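# Four arms place an axle in the empty green saddle

## Task

Put the axle into the green saddle that is currently empty, with every other object left standing where it started. It only counts if the axle stays there without a robot holding it, so release it and pull the gripper away at the end.

## Robot and tools

Setup: four identical i2rt Big YAM arms named arm1, arm2, arm3 and arm4. Each has six revolute joints, a two-finger gripper and a wrist camera. A fixed room camera, cam_high, looks down on the scene. At full extension a hand reaches roughly 1.0 m from its joint1 axis. With joints 1 and 6 at zero and the hand level and pointing forward, the wrist camera rides on top of the hand and faces the fingertips.

Frames: one shared scene frame, origin on the floor, +z up, units metres. The hand point is halfway between the fingertips (URDF link pinch, 0.136 m out from the gripper frame). The hand z axis runs along the fingers; the fingers close along its y axis. Hand poses are computed from each robot's true foot pose, which is never printed.

execute_actions(actions, cameras): actions is a list holding exactly one action, or empty to just read state and images. The action is an object keyed by robot name; each present robot has a "joints" object. Joint values are absolute targets, not offsets, given per joint name:
- joint1_rad, -2.879 to 2.879: base yaw, positive is counter-clockwise seen from above, 0 points the arm the way its foot faces.
- joint2_rad, 0 to 3.141: shoulder; 0 has the upper arm lying back roughly level, increasing lifts it up then forward.
- joint3_rad, 0 to 3.019: elbow; 0 is folded, increasing opens.
- joint4_rad, -1.692 to 1.57: hand pitch, positive tips fingers up.
- joint5_rad, -1.57 to 1.57: hand sideways swing, positive toward the arm's right.
- joint6_rad, -2.094 to 2.094: hand roll, positive clockwise viewed from behind the hand.
- gripper_m, 0 to 0.093: fingertip gap in metres (absolute opening); grip force about 50-62 N per pad, less on some grippers.
Done tolerances are ±0.045, 0.14, 0.09, 0.055, 0.03, 0.035 rad and ±0.003 m. All motions in an action start together but may finish at different times; joints have different speeds, so the hand can sweep a wide path between postures. An action lasts at most 15 s. A joint or robot you omit may still be driving toward an earlier target. Unknown keys or out-of-range numbers reject the whole call and nothing moves. cameras lists camera names (arm1_cam_wrist … arm4_cam_wrist, cam_high, or "all"); omitted/null/["all"] gives every camera, [] gives none. The result gives each robot's state and images shot at the end; the "pictures" line names the images in order.

wait(seconds): 0 to 10; commands nothing, the scene keeps running, returns state and images like an empty action.

zoom_image(camera, region): enlarges part of that camera's most recent full image; region is [x0, y0, x1, y1] in pixels from the top-left, at most 504x504. Wrist images are 616x616 fisheye; cam_high is 672x504.

read_manual(section): returns only URDF licence texts; useless for control.

finished_scene(scene): pass the current scene number; it ends the scene for good once the last command has been held, and reports success and the next task. The goal must already hold and stay held.

Reading results: joint_status tells how each commanded motion of the last accepted action ended. "off_target": stopped short and may still be pushing. "contact_stop" or "time_out": target dropped and joint holds where it stopped, except a timed-out joint that keeps a nearby target (within 0.375, 0.375, 0.113, 0.225, 0.075, 0.3 rad for joints 1-6) and keeps pushing, listed in on_its_own; it will move there if the path frees up. To relieve a push, command the joint to its reported position. "joint command not followed" (with a "cause:" line) means a self/inter-arm clearance check blocked that arm's joint targets; the gripper part still runs, blocked joints read "not_followed", and the arm may retry them on later actions until given acceptable targets. on_its_own lists uncommanded behaviour; its "held at" value is the held target, not the current position. Tiny target changes may not move a joint. A joint carrying a load may sag. If a call reports a stop, the remaining execute_actions, wait and finished_scene calls in that same reply are skipped.

Cameras: calibration (intrinsics and world-to-camera transforms) is provided but may be off by a couple of degrees and millimetres; wrist camera poses also inherit joint reading errors, so check positions visually.

Cautions: arms do not stop on contact and can push very hard. A hard press between two robots fails the task and ends the run; hard hits can too. The clearance check may react late and ignores fingers, gripper housings and wrist cameras, and no state line reports robots touching. Objects touching robots are fine. Arms do not wait for each other. Sustained hard pushing or holding loads heats motors: a MOTOR HOT line appears from 85 °C, and at 100 °C that arm's motors and gripper go limp (OVER-TEMPERATURE FAULT, joints read "limit_stop_at_motor_heat"; resend targets afterwards). Some heat persists into later scenes. Never knock objects off the work area or onto the floor, avoid dropping, slipping or slamming the axle, and expect loose objects to be nudged occasionally by outside pushes.

Each tool is called after "Call:" as name(argument=value, ...) on one line, values as JSON.

## Session

I'll start by looking at the current state of the scene.

Call:
execute_actions(actions=[])

Scene clock: 0.00 s.
arm1.joint_positions: joint1_rad=+0.833 joint2_rad=+0.517 joint3_rad=+1.326 joint4_rad=-1.476 joint5_rad=+0.104 joint6_rad=+0.225 gripper_m=+0.094
arm1.joint_status: not commanded
arm1.hand: x=-0.5168 y=+0.2219 z=+1.2810 quat_wxyz=(-0.417, -0.422, -0.790, +0.151) (m; scene frame)
arm2.joint_positions: joint1_rad=+0.617 joint2_rad=+0.554 joint3_rad=+1.354 joint4_rad=-1.285 joint5_rad=-0.300 joint6_rad=+0.361 gripper_m=+0.094
arm2.joint_status: not commanded
arm2.hand: x=-0.8001 y=-0.2093 z=+1.3771 quat_wxyz=(-0.020, +0.718, -0.450, -0.531) (m; scene frame)
arm3.joint_positions: joint1_rad=+0.669 joint2_rad=+0.543 joint3_rad=+1.384 joint4_rad=-1.302 joint5_rad=-0.034 joint6_rad=+0.442 gripper_m=+0.095
arm3.joint_status: not commanded
arm3.hand: x=+0.7788 y=+0.1999 z=+1.3550 quat_wxyz=(-0.518, -0.515, -0.674, +0.111) (m; scene frame)
arm4.joint_positions: joint1_rad=+0.717 joint2_rad=+0.514 joint3_rad=+1.402 joint4_rad=-1.347 joint5_rad=+0.109 joint6_rad=-0.267 gripper_m=+0.095
arm4.joint_status: not commanded
arm4.hand: x=+0.5391 y=-0.1885 z=+1.3167 quat_wxyz=(-0.328, +0.798, -0.295, -0.412) (m; scene frame)
pictures: arm1_cam_wrist, arm2_cam_wrist, arm3_cam_wrist, arm4_cam_wrist, cam_high
Images, in order (width x height): arm1_cam_wrist 616x616, arm2_cam_wrist 616x616, arm3_cam_wrist 616x616, arm4_cam_wrist 616x616, cam_high 672x504.

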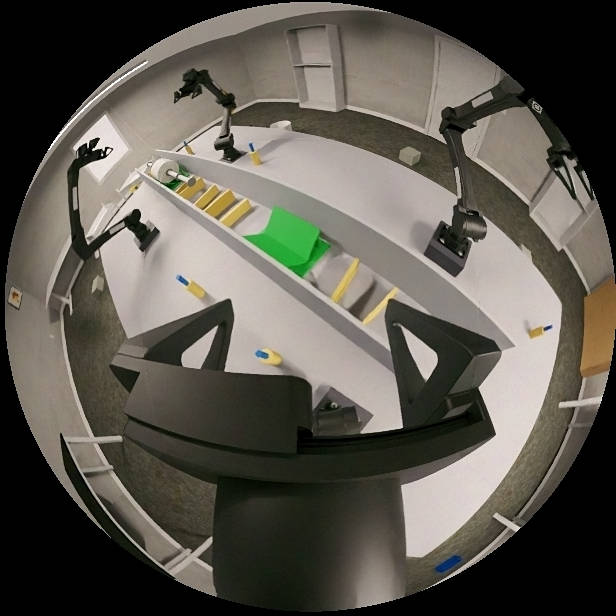

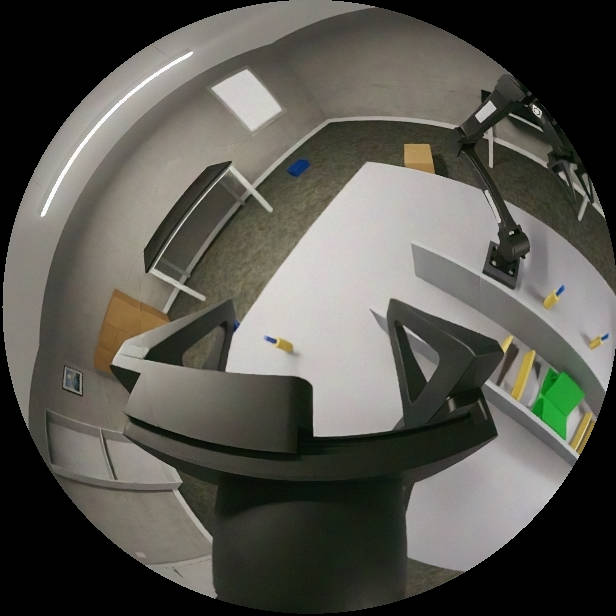

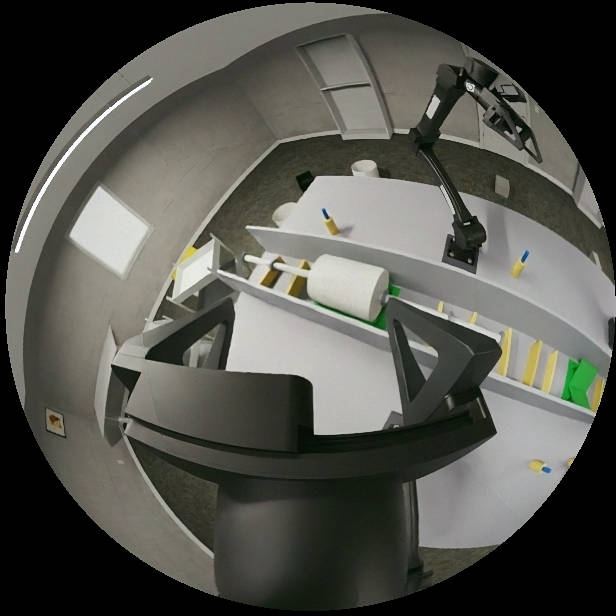

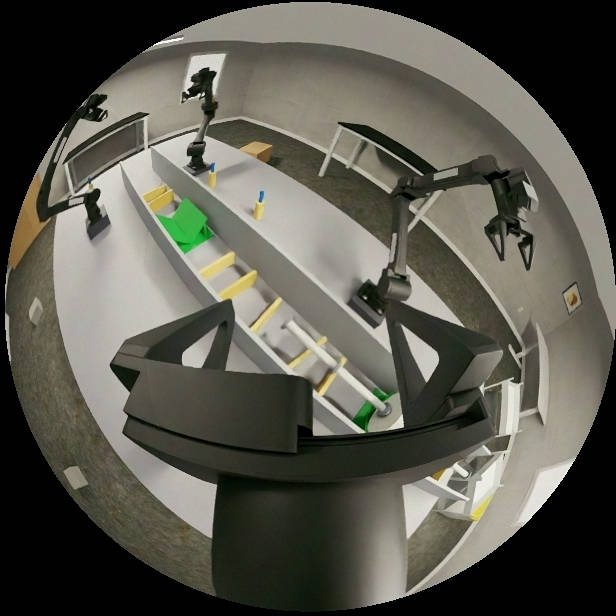

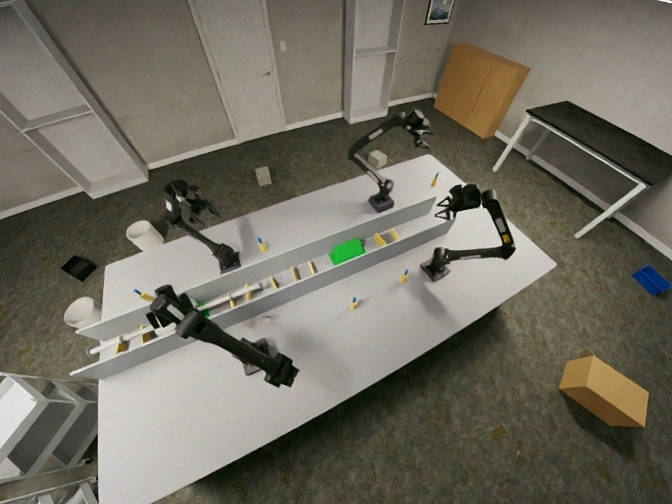

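Call:
zoom_image(camera="cam_high", region=[60, 170, 360, 400])

Call:
zoom_image(camera="cam_high", region=[250, 150, 550, 350])

Call:
zoom_image(camera="arm3_cam_wrist", region=[200, 190, 500, 400])

Call:
zoom_image(camera="arm4_cam_wrist", region=[100, 140, 450, 440])

Call:
zoom_image(camera="arm1_cam_wrist", region=[110, 120, 430, 380])

Region (60, 170, 360, 400) of cam_high's 672x504 image, scaled by 1.680, with more detail than that image has; it fills the top 386 rows of this view, and the rest is white.

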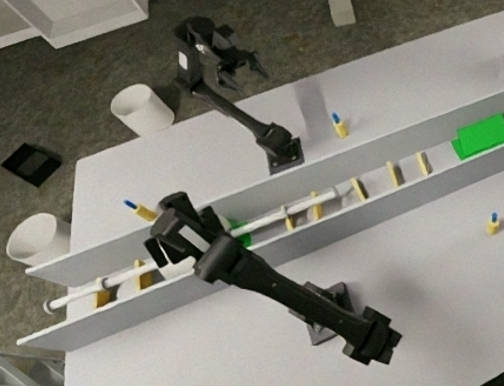

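Region (250, 150, 550, 350) of cam_high's 672x504 image, scaled by 1.680, with more detail than that image has.

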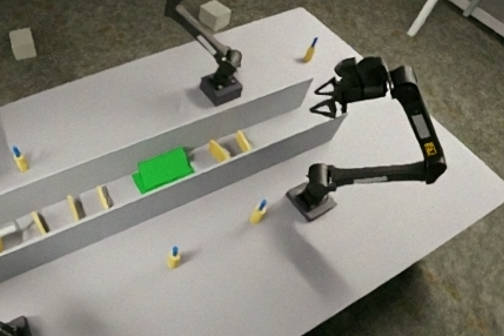

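Region (200, 190, 500, 400) of arm3_cam_wrist's 616x616 image, scaled by 1.680, with more detail than that image has; it fills the top 353 rows of this view, and the rest is white.

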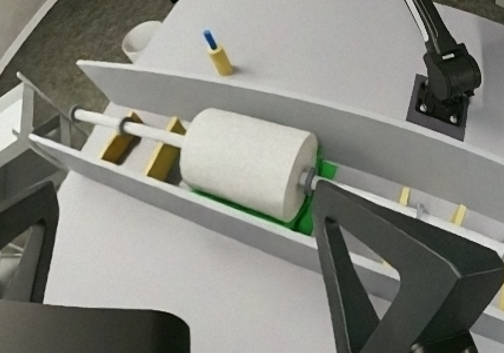

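Region (100, 140, 450, 440) of arm4_cam_wrist's 616x616 image, scaled by 1.440, with more detail than that image has; it fills the top 432 rows of this view, and the rest is white.

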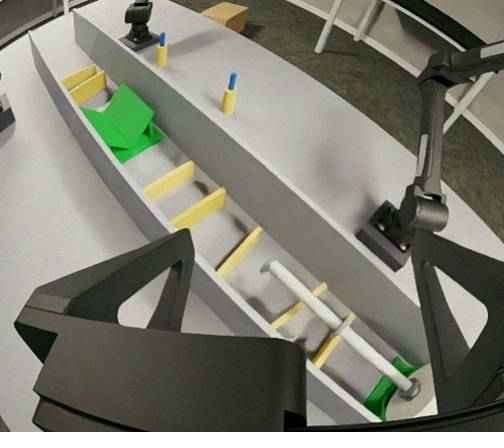

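Region (110, 120, 430, 380) of arm1_cam_wrist's 616x616 image, scaled by 1.575, with more detail than that image has; it fills the top 410 rows of this view, and the rest is white.

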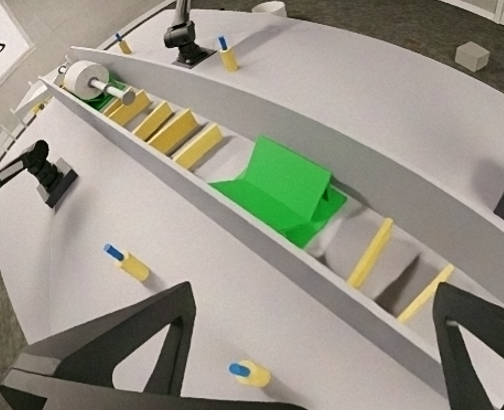

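Call:
zoom_image(camera="cam_high", region=[310, 215, 410, 290])

Call:
zoom_image(camera="cam_high", region=[190, 240, 330, 345])

Call:
zoom_image(camera="cam_high", region=[65, 280, 215, 392])

Region (310, 215, 410, 290) of cam_high's 672x504 image, scaled by 5.040, with more detail than that image has; it fills the top 378 rows of this view, and the rest is white.

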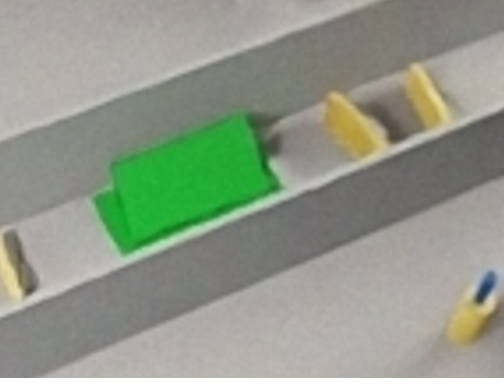

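Region (190, 240, 330, 345) of cam_high's 672x504 image, scaled by 3.600, with more detail than that image has; it fills the top 378 rows of this view, and the rest is white.

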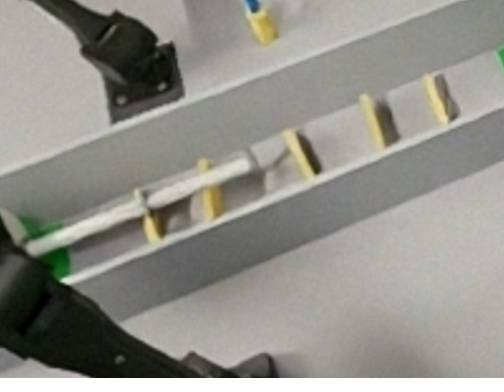

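Region (65, 280, 215, 392) of cam_high's 672x504 image, scaled by 3.360, with more detail than that image has; it fills the top 376 rows of this view, and the rest is white.

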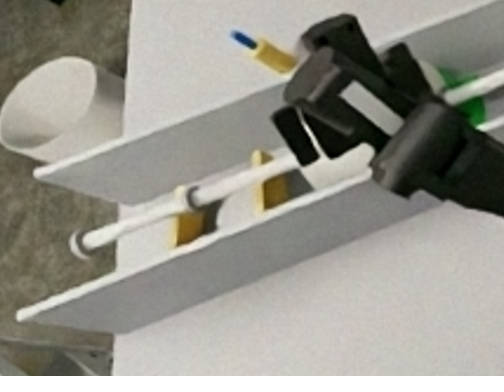

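Call:
zoom_image(camera="arm3_cam_wrist", region=[290, 235, 420, 345])

Call:
zoom_image(camera="arm3_cam_wrist", region=[200, 215, 330, 320])

Call:
zoom_image(camera="arm1_cam_wrist", region=[230, 190, 410, 340])

Call:
zoom_image(camera="arm1_cam_wrist", region=[130, 140, 270, 240])

Region (290, 235, 420, 345) of arm3_cam_wrist's 616x616 image, scaled by 3.877, with more detail than that image has; it fills the top 426 rows of this view, and the rest is white.

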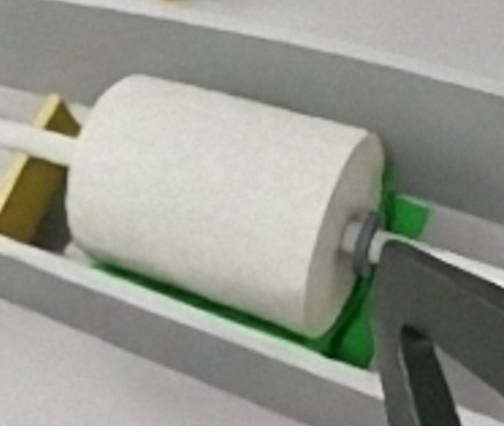

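Region (200, 215, 330, 320) of arm3_cam_wrist's 616x616 image, scaled by 3.877, with more detail than that image has; it fills the top 407 rows of this view, and the rest is white.

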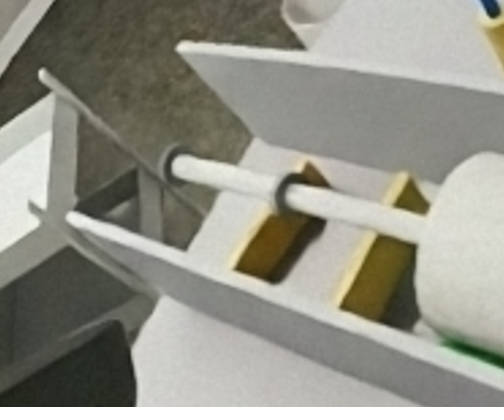

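Region (230, 190, 410, 340) of arm1_cam_wrist's 616x616 image, scaled by 2.800, with more detail than that image has.

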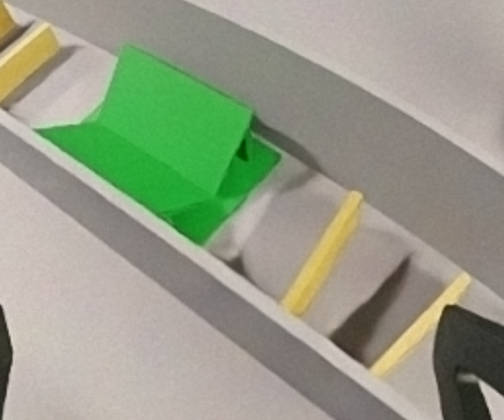

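Region (130, 140, 270, 240) of arm1_cam_wrist's 616x616 image, scaled by 3.600, with more detail than that image has; it fills the top 360 rows of this view, and the rest is white.

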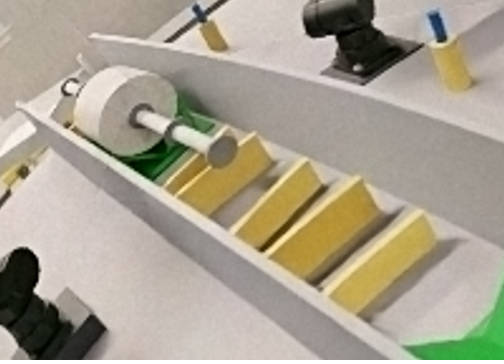

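Call:
zoom_image(camera="arm4_cam_wrist", region=[260, 290, 410, 440])

Call:
zoom_image(camera="arm4_cam_wrist", region=[130, 170, 300, 340])

Region (260, 290, 410, 440) of arm4_cam_wrist's 616x616 image, scaled by 3.360, with more detail than that image has.

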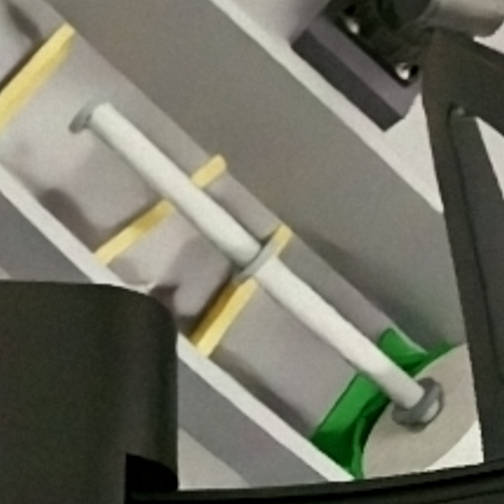

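Region (130, 170, 300, 340) of arm4_cam_wrist's 616x616 image, scaled by 2.965, with more detail than that image has.

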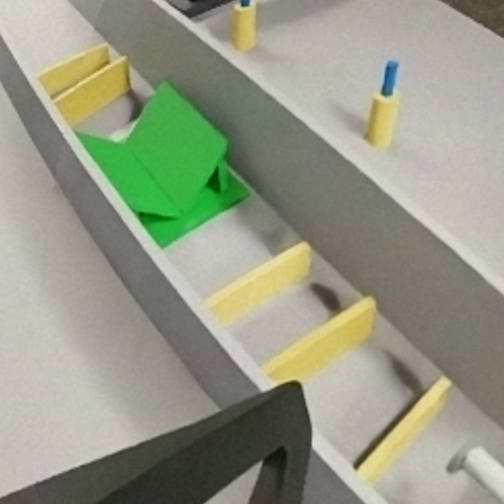

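Call:
execute_actions(actions=[{"arm2": {"joints": {"joint1_rad": -1.004, "joint2_rad": 0.9, "joint3_rad": 2.025, "joint4_rad": -1.635, "joint5_rad": 0.0, "joint6_rad": 0.587}}, "arm3": {"joints": {"joint1_rad": 0.37, "joint2_rad": 1.33, "joint3_rad": 1.222, "joint4_rad": -1.40, "joint5_rad": 0.0, "joint6_rad": 1.941}}, "arm4": {"joints": {"joint1_rad": -0.93, "joint2_rad": 0.9, "joint3_rad": 2.029, "joint4_rad": -1.66, "joint5_rad": 0.0, "joint6_rad": 0.589}}}], cameras=["arm3_cam_wrist", "cam_high"])

Scene clock: 122.13 s.
arm1.joint_positions: joint1_rad=+0.833 joint2_rad=+0.517 joint3_rad=+1.326 joint4_rad=-1.476 joint5_rad=+0.104 joint6_rad=+0.225 gripper_m=+0.094
arm1.joint_status: not commanded
arm1.hand: x=-0.5168 y=+0.2219 z=+1.2810 quat_wxyz=(-0.417, -0.422, -0.790, +0.151) (m; scene frame)
arm2.joint_positions: joint1_rad=-0.991 joint2_rad=+0.895 joint3_rad=+2.005 joint4_rad=-1.625 joint5_rad=+0.001 joint6_rad=+0.575 gripper_m=+0.094
arm2.joint_status: all done
arm2.hand: x=-0.4481 y=-0.2263 z=+1.5118 quat_wxyz=(-0.415, +0.008, -0.866, -0.279) (m; scene frame)
arm3.joint_positions: joint1_rad=+0.374 joint2_rad=+1.322 joint3_rad=+1.209 joint4_rad=-1.390 joint5_rad=-0.003 joint6_rad=+1.929 gripper_m=+0.095
arm3.joint_status: all done
arm3.hand: x=+0.7871 y=-0.0090 z=+1.0240 quat_wxyz=(-0.038, -0.999, -0.011, -0.009) (m; scene frame)
arm4.joint_positions: joint1_rad=-0.924 joint2_rad=+0.895 joint3_rad=+2.002 joint4_rad=-1.645 joint5_rad=+0.000 joint6_rad=+0.579 gripper_m=+0.095
arm4.joint_status: all done
arm4.hand: x=+0.8213 y=-0.2231 z=+1.4378 quat_wxyz=(-0.412, +0.009, -0.870, -0.271) (m; scene frame)
pictures: arm3_cam_wrist, cam_high
camera_calibration (this result's frames):
arm3_cam_wrist: T_world_to_cam=[[-0.0159233, 0.995398, -0.0944961, 0.120039], [0.786544, 0.0708199, 0.61346, -1.24227], [0.617329, -0.064557, -0.784051, 0.434034], [0, 0, 0, 1]] pos_world=[0.711067, -0.00348917, 1.11373]
Images, in order (width x height): arm3_cam_wrist 616x616, cam_high 672x504.

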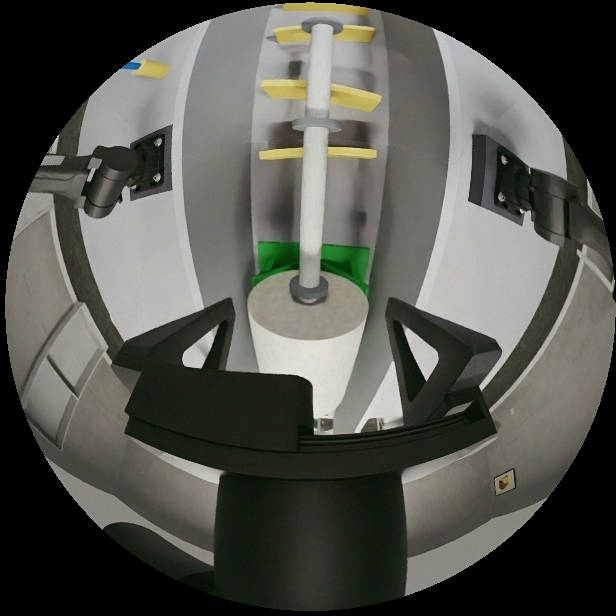

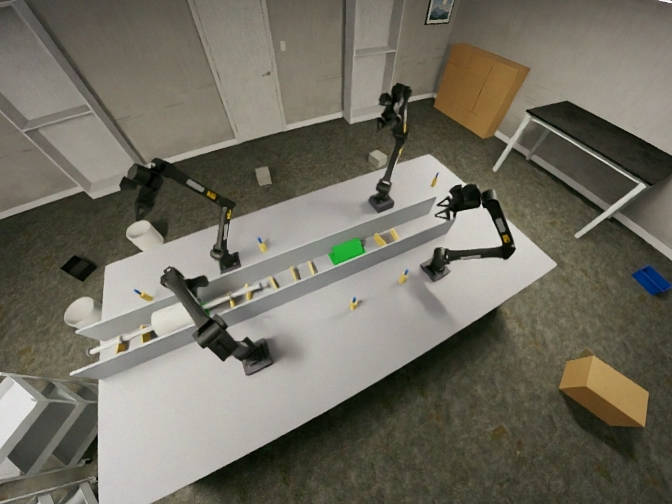

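Call:
zoom_image(camera="arm3_cam_wrist", region=[220, 200, 400, 380])

Call:
zoom_image(camera="arm3_cam_wrist", region=[220, 0, 420, 200])

Region (220, 200, 400, 380) of arm3_cam_wrist's 616x616 image, scaled by 2.800, with more detail than that image has.

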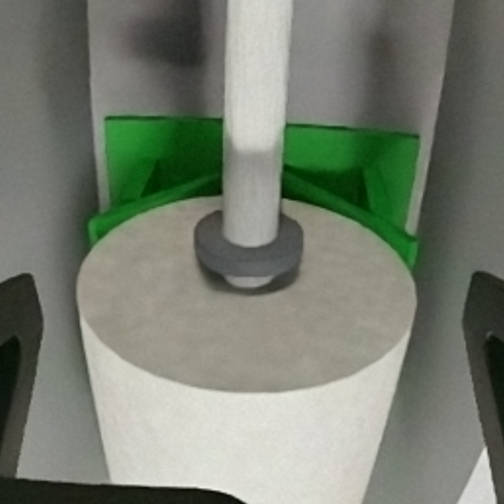

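Region (220, 0, 420, 200) of arm3_cam_wrist's 616x616 image, scaled by 2.520, with more detail than that image has.

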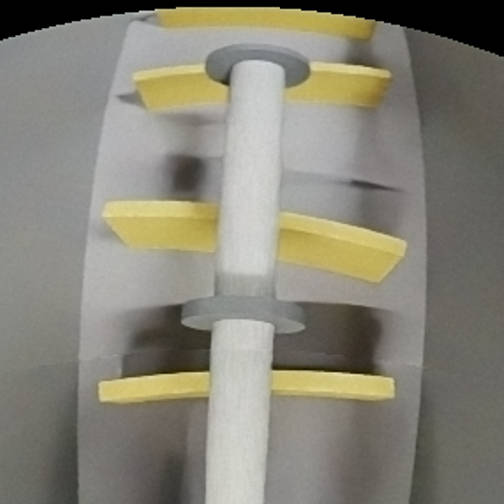

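Call:
execute_actions(actions=[{"arm2": {"joints": {"joint2_rad": 1.94, "joint3_rad": 2.04}}, "arm3": {"joints": {"joint1_rad": 0.412, "joint2_rad": 1.44, "joint3_rad": 1.065, "joint4_rad": -1.14, "joint5_rad": 0.0, "joint6_rad": 1.985}}, "arm4": {"joints": {"joint2_rad": 1.92, "joint3_rad": 2.045}}}])

Scene clock: 217.00 s.
arm1.joint_positions: joint1_rad=+0.833 joint2_rad=+0.517 joint3_rad=+1.326 joint4_rad=-1.476 joint5_rad=+0.104 joint6_rad=+0.225 gripper_m=+0.094
arm1.joint_status: not commanded
arm1.hand: x=-0.5168 y=+0.2219 z=+1.2810 quat_wxyz=(-0.417, -0.422, -0.790, +0.151) (m; scene frame)
arm2.joint_positions: joint1_rad=-0.991 joint2_rad=+1.944 joint3_rad=+2.030 joint4_rad=-1.627 joint5_rad=+0.001 joint6_rad=+0.575 gripper_m=+0.094
arm2.joint_status: all done
arm2.hand: x=-0.1319 y=-0.0068 z=+1.0641 quat_wxyz=(-0.006, +0.012, -1.000, -0.008) (m; scene frame)
arm3.joint_positions: joint1_rad=+0.408 joint2_rad=+1.448 joint3_rad=+1.045 joint4_rad=-1.150 joint5_rad=-0.003 joint6_rad=+1.974 gripper_m=+0.095
arm3.joint_status: all done
arm3.hand: x=+0.8017 y=-0.0130 z=+0.9174 quat_wxyz=(-0.015, -1.000, -0.006, +0.000) (m; scene frame)
arm4.joint_positions: joint1_rad=-0.924 joint2_rad=+1.936 joint3_rad=+2.018 joint4_rad=-1.647 joint5_rad=+0.000 joint6_rad=+0.579 gripper_m=+0.095
arm4.joint_status: all done
arm4.hand: x=+1.1388 y=-0.0112 z=+0.9988 quat_wxyz=(-0.003, +0.008, -1.000, +0.001) (m; scene frame)
pictures: arm1_cam_wrist, arm2_cam_wrist, arm3_cam_wrist, arm4_cam_wrist, cam_high
camera_calibration (this result's frames):
arm2_cam_wrist: T_world_to_cam=[[0.0142263, -0.999522, -0.0274461, 0.0262704], [-0.817223, -0.027439, 0.575668, -0.712459], [-0.576146, 0.0142399, -0.817223, 0.920173], [0, 0, 0, 1]] pos_world=[-0.0524582, -0.00639452, 1.16285]
arm3_cam_wrist: T_world_to_cam=[[-0.00587649, 0.998808, -0.0484517, 0.0639402], [0.797802, 0.0338949, 0.601966, -1.18698], [0.602891, -0.0351174, -0.79705, 0.365085], [0, 0, 0, 1]] pos_world=[0.727245, -0.0108105, 1.00861]
arm4_cam_wrist: T_world_to_cam=[[0.0145447, -0.999878, -0.00568481, -0.0208383], [-0.811104, -0.0151231, 0.584706, 0.342548], [-0.584721, -0.00389341, -0.811225, 1.60094], [0, 0, 0, 1]] pos_world=[1.21425, -0.00942229, 1.09832]
Images, in order (width x height): arm1_cam_wrist 616x616, arm2_cam_wrist 616x616, arm3_cam_wrist 616x616, arm4_cam_wrist 616x616, cam_high 672x504.

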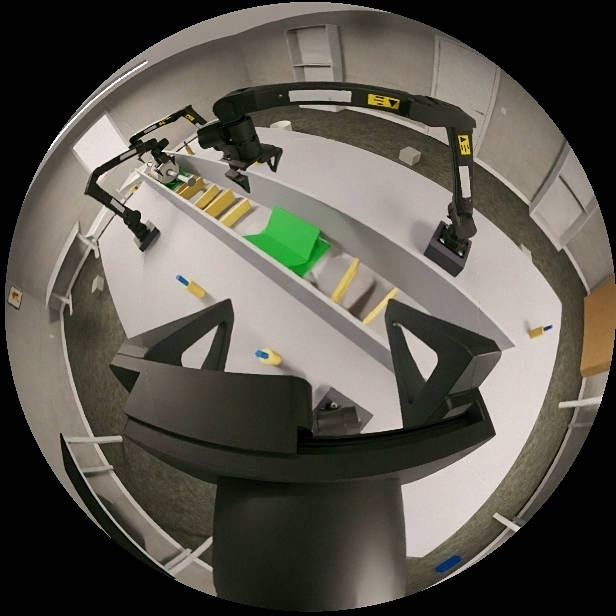

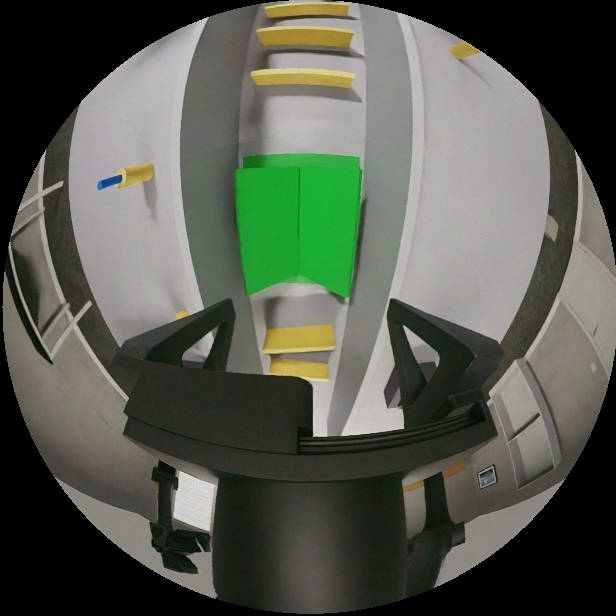

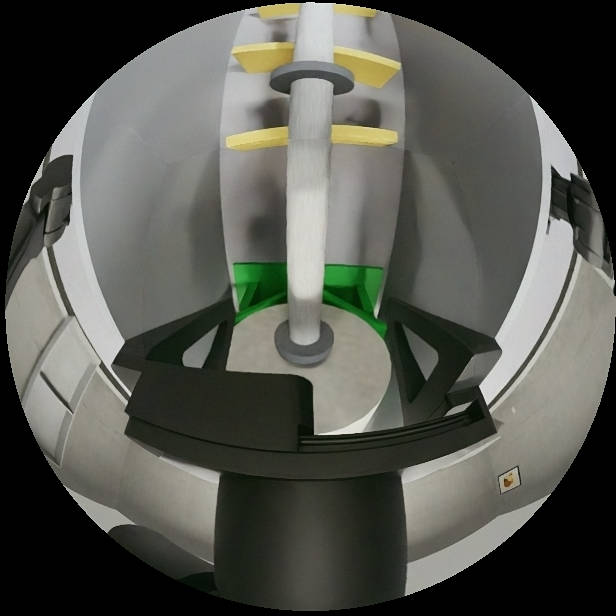

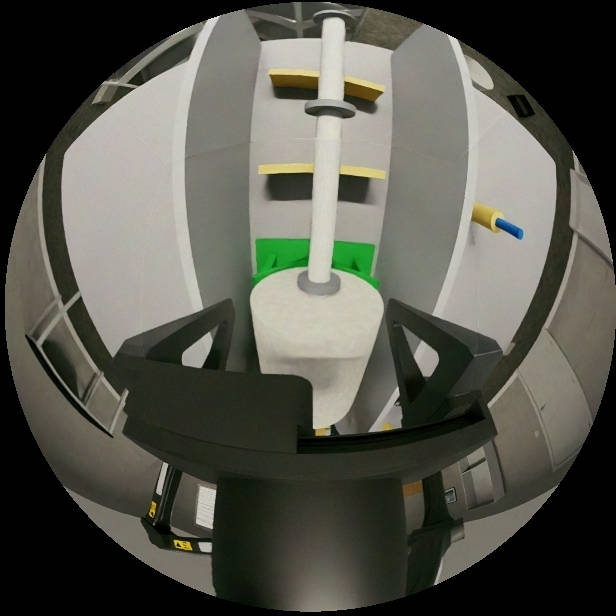

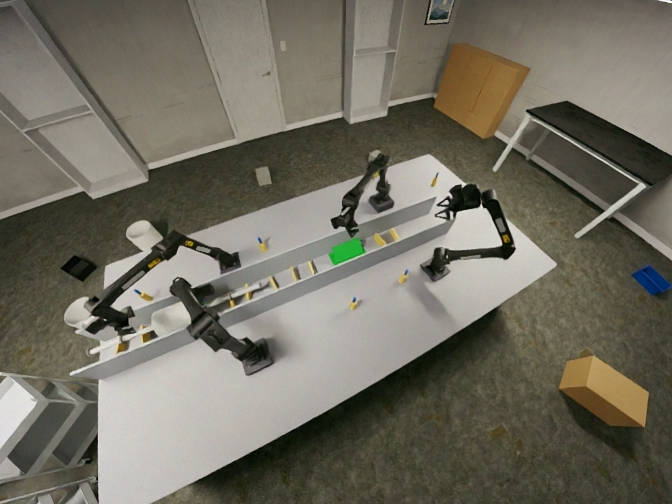

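Call:
zoom_image(camera="arm4_cam_wrist", region=[220, 190, 420, 390])

Call:
zoom_image(camera="arm4_cam_wrist", region=[160, 0, 500, 220])

Call:
zoom_image(camera="arm3_cam_wrist", region=[200, 220, 420, 440])

Call:
zoom_image(camera="arm2_cam_wrist", region=[170, 130, 430, 390])

Region (220, 190, 420, 390) of arm4_cam_wrist's 616x616 image, scaled by 2.520, with more detail than that image has.

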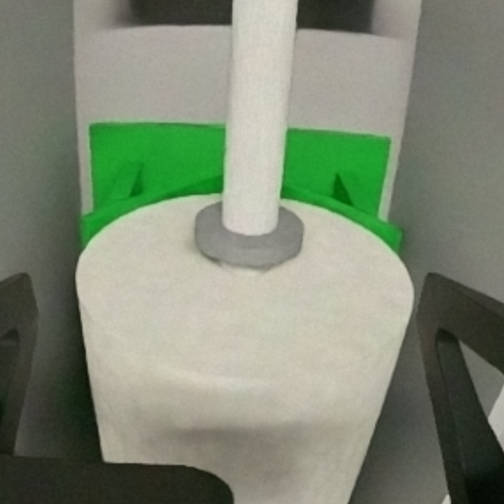

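Region (160, 0, 500, 220) of arm4_cam_wrist's 616x616 image, scaled by 1.482, with more detail than that image has; it fills the top 326 rows of this view, and the rest is white.

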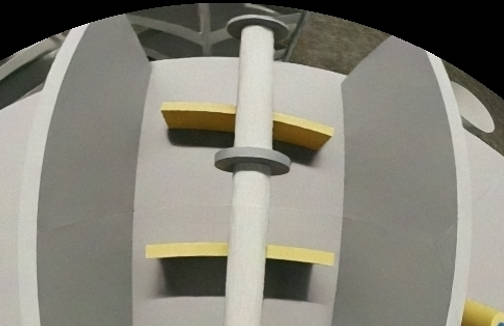

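Region (200, 220, 420, 440) of arm3_cam_wrist's 616x616 image, scaled by 2.291, with more detail than that image has.

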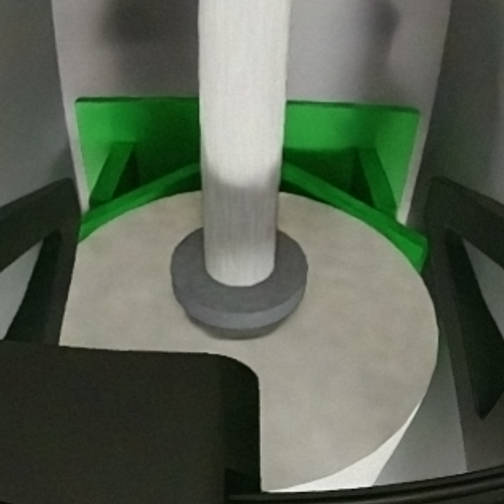

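Region (170, 130, 430, 390) of arm2_cam_wrist's 616x616 image, scaled by 1.938, with more detail than that image has.

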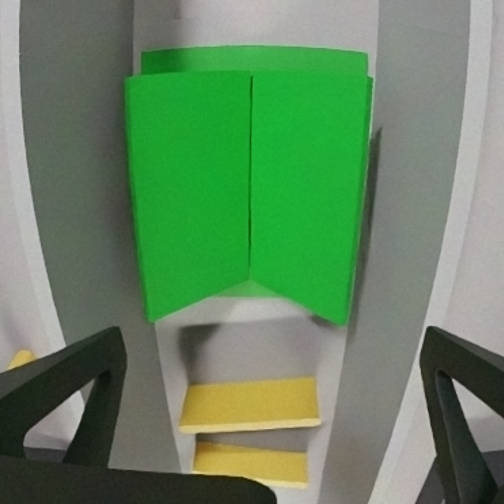

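Call:
zoom_image(camera="arm3_cam_wrist", region=[220, 20, 420, 220])

Region (220, 20, 420, 220) of arm3_cam_wrist's 616x616 image, scaled by 2.520, with more detail than that image has.

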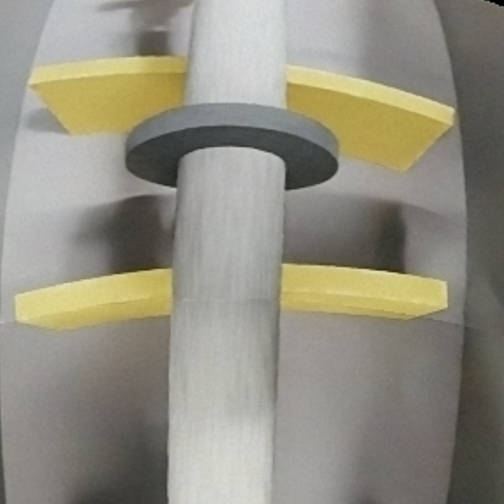

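Call:
execute_actions(actions=[{"arm3": {"joints": {"joint2_rad": 1.511, "joint3_rad": 0.978, "joint4_rad": -0.966, "joint6_rad": 2.015}}, "arm4": {"joints": {"joint1_rad": -0.946, "joint3_rad": 1.824, "joint4_rad": -1.438, "joint6_rad": 0.616}}}], cameras=["arm3_cam_wrist", "arm4_cam_wrist"])

Scene clock: 326.37 s.
arm1.joint_positions: joint1_rad=+0.833 joint2_rad=+0.517 joint3_rad=+1.326 joint4_rad=-1.476 joint5_rad=+0.104 joint6_rad=+0.225 gripper_m=+0.094
arm1.joint_status: not commanded
arm1.hand: x=-0.5168 y=+0.2219 z=+1.2810 quat_wxyz=(-0.417, -0.422, -0.790, +0.151) (m; scene frame)
arm2.joint_positions: joint1_rad=-0.991 joint2_rad=+1.944 joint3_rad=+2.030 joint4_rad=-1.627 joint5_rad=+0.001 joint6_rad=+0.575 gripper_m=+0.094
arm2.joint_status: not commanded
arm2.hand: x=-0.1319 y=-0.0068 z=+1.0641 quat_wxyz=(-0.006, +0.012, -1.000, -0.008) (m; scene frame)
arm3.joint_positions: joint1_rad=+0.408 joint2_rad=+1.502 joint3_rad=+0.969 joint4_rad=-0.977 joint5_rad=-0.003 joint6_rad=+2.004 gripper_m=+0.095
arm3.joint_status: all done
arm3.hand: x=+0.8048 y=-0.0217 z=+0.8715 quat_wxyz=(-0.034, -0.999, +0.009, -0.009) (m; scene frame)
arm4.joint_positions: joint1_rad=-0.942 joint2_rad=+1.920 joint3_rad=+1.819 joint4_rad=-1.454 joint5_rad=+0.000 joint6_rad=+0.606 gripper_m=+0.095
arm4.joint_status: all done
arm4.hand: x=+1.1423 y=-0.0226 z=+0.9323 quat_wxyz=(-0.008, -0.014, -1.000, -0.002) (m; scene frame)
pictures: arm3_cam_wrist, arm4_cam_wrist
camera_calibration (this result's frames):
arm3_cam_wrist: T_world_to_cam=[[0.0248147, 0.99593, -0.0866425, 0.0789038], [0.787514, 0.0339126, 0.615363, -1.16492], [0.615797, -0.0835023, -0.783468, 0.303027], [0, 0, 0, 1]] pos_world=[0.728828, -0.0137738, 0.961096]
arm4_cam_wrist: T_world_to_cam=[[-0.03032, -0.999468, -0.0120016, 0.024505], [-0.816268, 0.017829, 0.577399, 0.397485], [-0.576878, 0.0273033, -0.816374, 1.54554], [0, 0, 0, 1]] pos_world=[1.21679, -0.0247932, 1.03253]
Images, in order (width x height): arm3_cam_wrist 616x616, arm4_cam_wrist 616x616.

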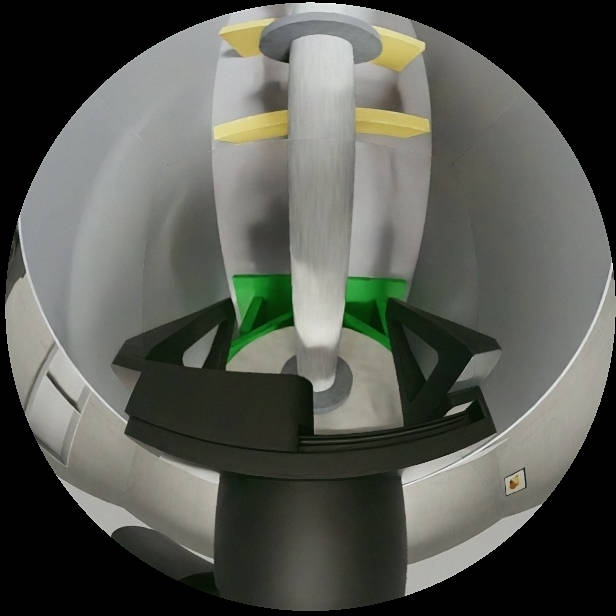

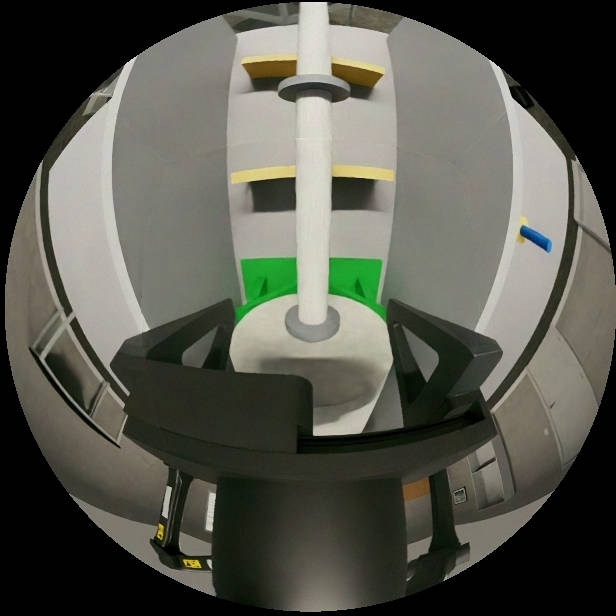

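Call:
execute_actions(actions=[{"arm3": {"joints": {"joint2_rad": 1.532, "joint3_rad": 0.963, "joint4_rad": -0.958, "gripper_m": 0.05}}, "arm4": {"joints": {"joint2_rad": 1.966, "joint3_rad": 1.695, "joint4_rad": -1.281}}}], cameras=["arm3_cam_wrist", "arm4_cam_wrist"])

Scene clock: 338.10 s.
arm1.joint_positions: joint1_rad=+0.833 joint2_rad=+0.517 joint3_rad=+1.326 joint4_rad=-1.476 joint5_rad=+0.104 joint6_rad=+0.225 gripper_m=+0.094
arm1.joint_status: not commanded
arm1.hand: x=-0.5168 y=+0.2219 z=+1.2810 quat_wxyz=(-0.417, -0.422, -0.790, +0.151) (m; scene frame)
arm2.joint_positions: joint1_rad=-0.991 joint2_rad=+1.944 joint3_rad=+2.030 joint4_rad=-1.627 joint5_rad=+0.001 joint6_rad=+0.575 gripper_m=+0.094
arm2.joint_status: not commanded
arm2.hand: x=-0.1319 y=-0.0068 z=+1.0641 quat_wxyz=(-0.006, +0.012, -1.000, -0.008) (m; scene frame)
arm3.joint_positions: joint1_rad=+0.408 joint2_rad=+1.508 joint3_rad=+0.963 joint4_rad=-0.969 joint5_rad=-0.003 joint6_rad=+2.004 gripper_m=+0.050
arm3.joint_status: all done
arm3.hand: x=+0.8044 y=-0.0209 z=+0.8674 quat_wxyz=(-0.033, -0.999, +0.009, -0.009) (m; scene frame)
arm4.joint_positions: joint1_rad=-0.942 joint2_rad=+1.956 joint3_rad=+1.694 joint4_rad=-1.296 joint5_rad=+0.000 joint6_rad=+0.606 gripper_m=+0.095
arm4.joint_status: all done
arm4.hand: x=+1.1421 y=-0.0232 z=+0.8645 quat_wxyz=(-0.006, -0.014, -1.000, -0.001) (m; scene frame)
pictures: arm3_cam_wrist, arm4_cam_wrist
camera_calibration (this result's frames):
arm3_cam_wrist: T_world_to_cam=[[0.0251261, 0.996188, -0.08354, 0.0748654], [0.788363, 0.0316389, 0.614397, -1.16203], [0.614697, -0.0812972, -0.784562, 0.30204], [0, 0, 0, 1]] pos_world=[0.728555, -0.0132597, 0.957169]
arm4_cam_wrist: T_world_to_cam=[[-0.0303821, -0.999492, -0.00960768, 0.021109], [-0.814231, 0.0191732, 0.580224, 0.431802], [-0.579745, 0.0254513, -0.8144, 1.49158], [0, 0, 0, 1]] pos_world=[1.21696, -0.0251433, 0.964405]
Images, in order (width x height): arm3_cam_wrist 616x616, arm4_cam_wrist 616x616.

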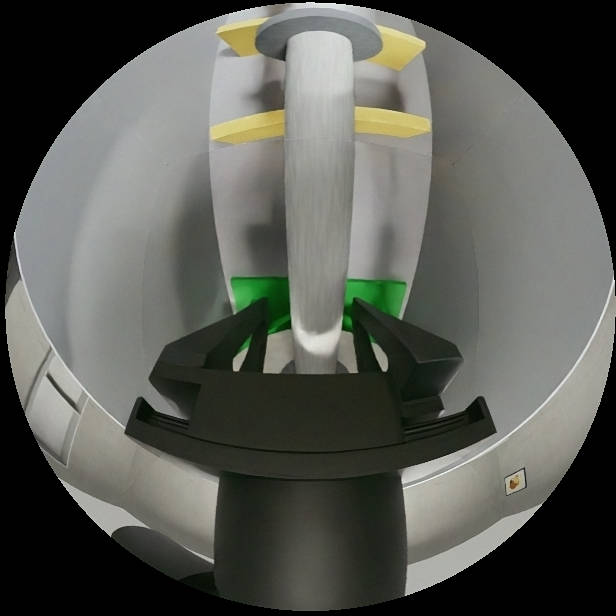

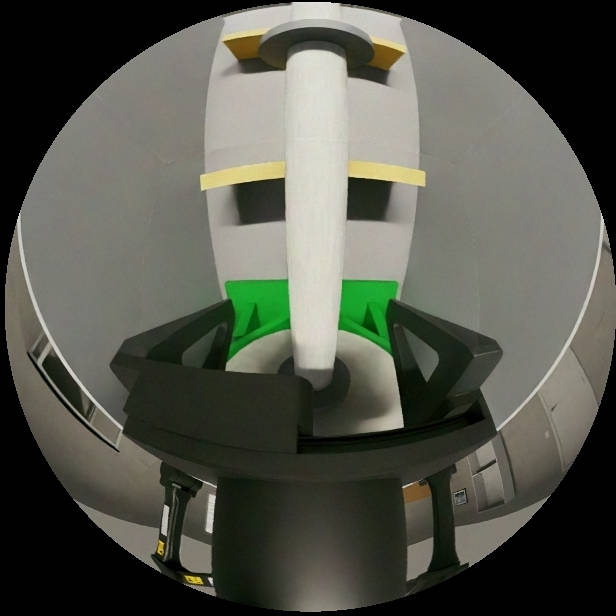

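Call:
execute_actions(actions=[{"arm3": {"joints": {"joint2_rad": 1.512, "joint4_rad": -1.002}}, "arm4": {"joints": {"joint3_rad": 1.66, "joint4_rad": -1.249, "gripper_m": 0.05}}}], cameras=["arm3_cam_wrist", "arm4_cam_wrist"])

Scene clock: 458.73 s.
arm1.joint_positions: joint1_rad=+0.833 joint2_rad=+0.517 joint3_rad=+1.326 joint4_rad=-1.476 joint5_rad=+0.104 joint6_rad=+0.225 gripper_m=+0.094
arm1.joint_status: not commanded
arm1.hand: x=-0.5168 y=+0.2219 z=+1.2810 quat_wxyz=(-0.417, -0.422, -0.790, +0.151) (m; scene frame)
arm2.joint_positions: joint1_rad=-0.991 joint2_rad=+1.944 joint3_rad=+2.030 joint4_rad=-1.627 joint5_rad=+0.001 joint6_rad=+0.575 gripper_m=+0.094
arm2.joint_status: not commanded
arm2.hand: x=-0.1319 y=-0.0068 z=+1.0641 quat_wxyz=(-0.006, +0.012, -1.000, -0.008) (m; scene frame)
arm3.joint_positions: joint1_rad=+0.408 joint2_rad=+1.508 joint3_rad=+0.963 joint4_rad=-0.993 joint5_rad=-0.003 joint6_rad=+2.004 gripper_m=+0.050
arm3.joint_status: all done
arm3.hand: x=+0.8020 y=-0.0156 z=+0.8671 quat_wxyz=(-0.022, -1.000, +0.009, -0.004) (m; scene frame)
arm4.joint_positions: joint1_rad=-0.942 joint2_rad=+1.956 joint3_rad=+1.663 joint4_rad=-1.264 joint5_rad=+0.000 joint6_rad=+0.606 gripper_m=+0.050
arm4.joint_status: all done
arm4.hand: x=+1.1396 y=-0.0249 z=+0.8531 quat_wxyz=(-0.007, -0.015, -1.000, -0.001) (m; scene frame)
pictures: arm3_cam_wrist, arm4_cam_wrist
camera_calibration (this result's frames):
arm3_cam_wrist: T_world_to_cam=[[0.0247611, 0.997757, -0.0621965, 0.0514156], [0.794191, 0.0181537, 0.607397, -1.15897], [0.607164, -0.0644357, -0.79196, 0.316384], [0, 0, 0, 1]] pos_world=[0.727074, -0.00987424, 0.957717]
arm4_cam_wrist: T_world_to_cam=[[-0.0307527, -0.999477, -0.0100479, 0.0199968], [-0.814595, 0.0192361, 0.579712, 0.437208], [-0.579215, 0.0260127, -0.81476, 1.48063], [0, 0, 0, 1]] pos_world=[1.21437, -0.0269391, 0.953108]
Images, in order (width x height): arm3_cam_wrist 616x616, arm4_cam_wrist 616x616.

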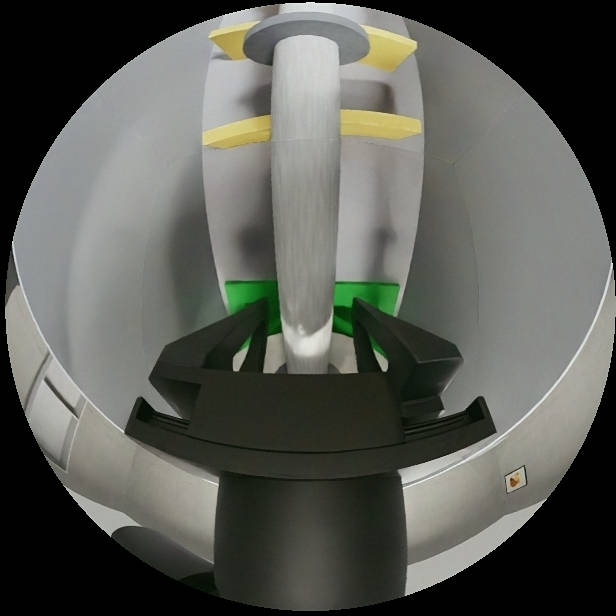

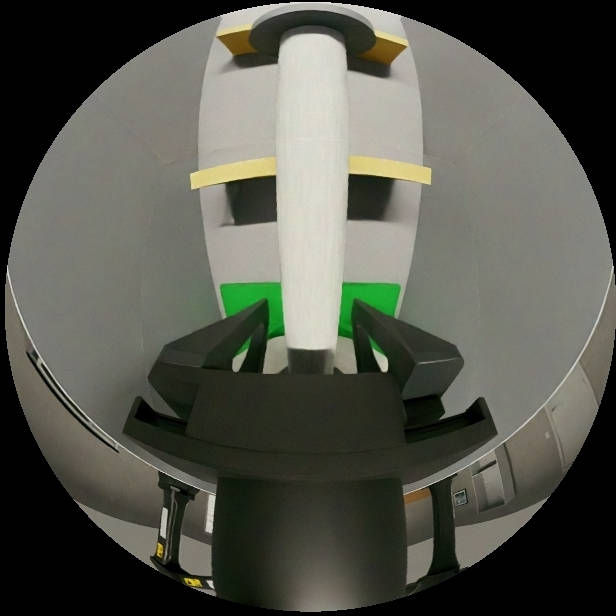

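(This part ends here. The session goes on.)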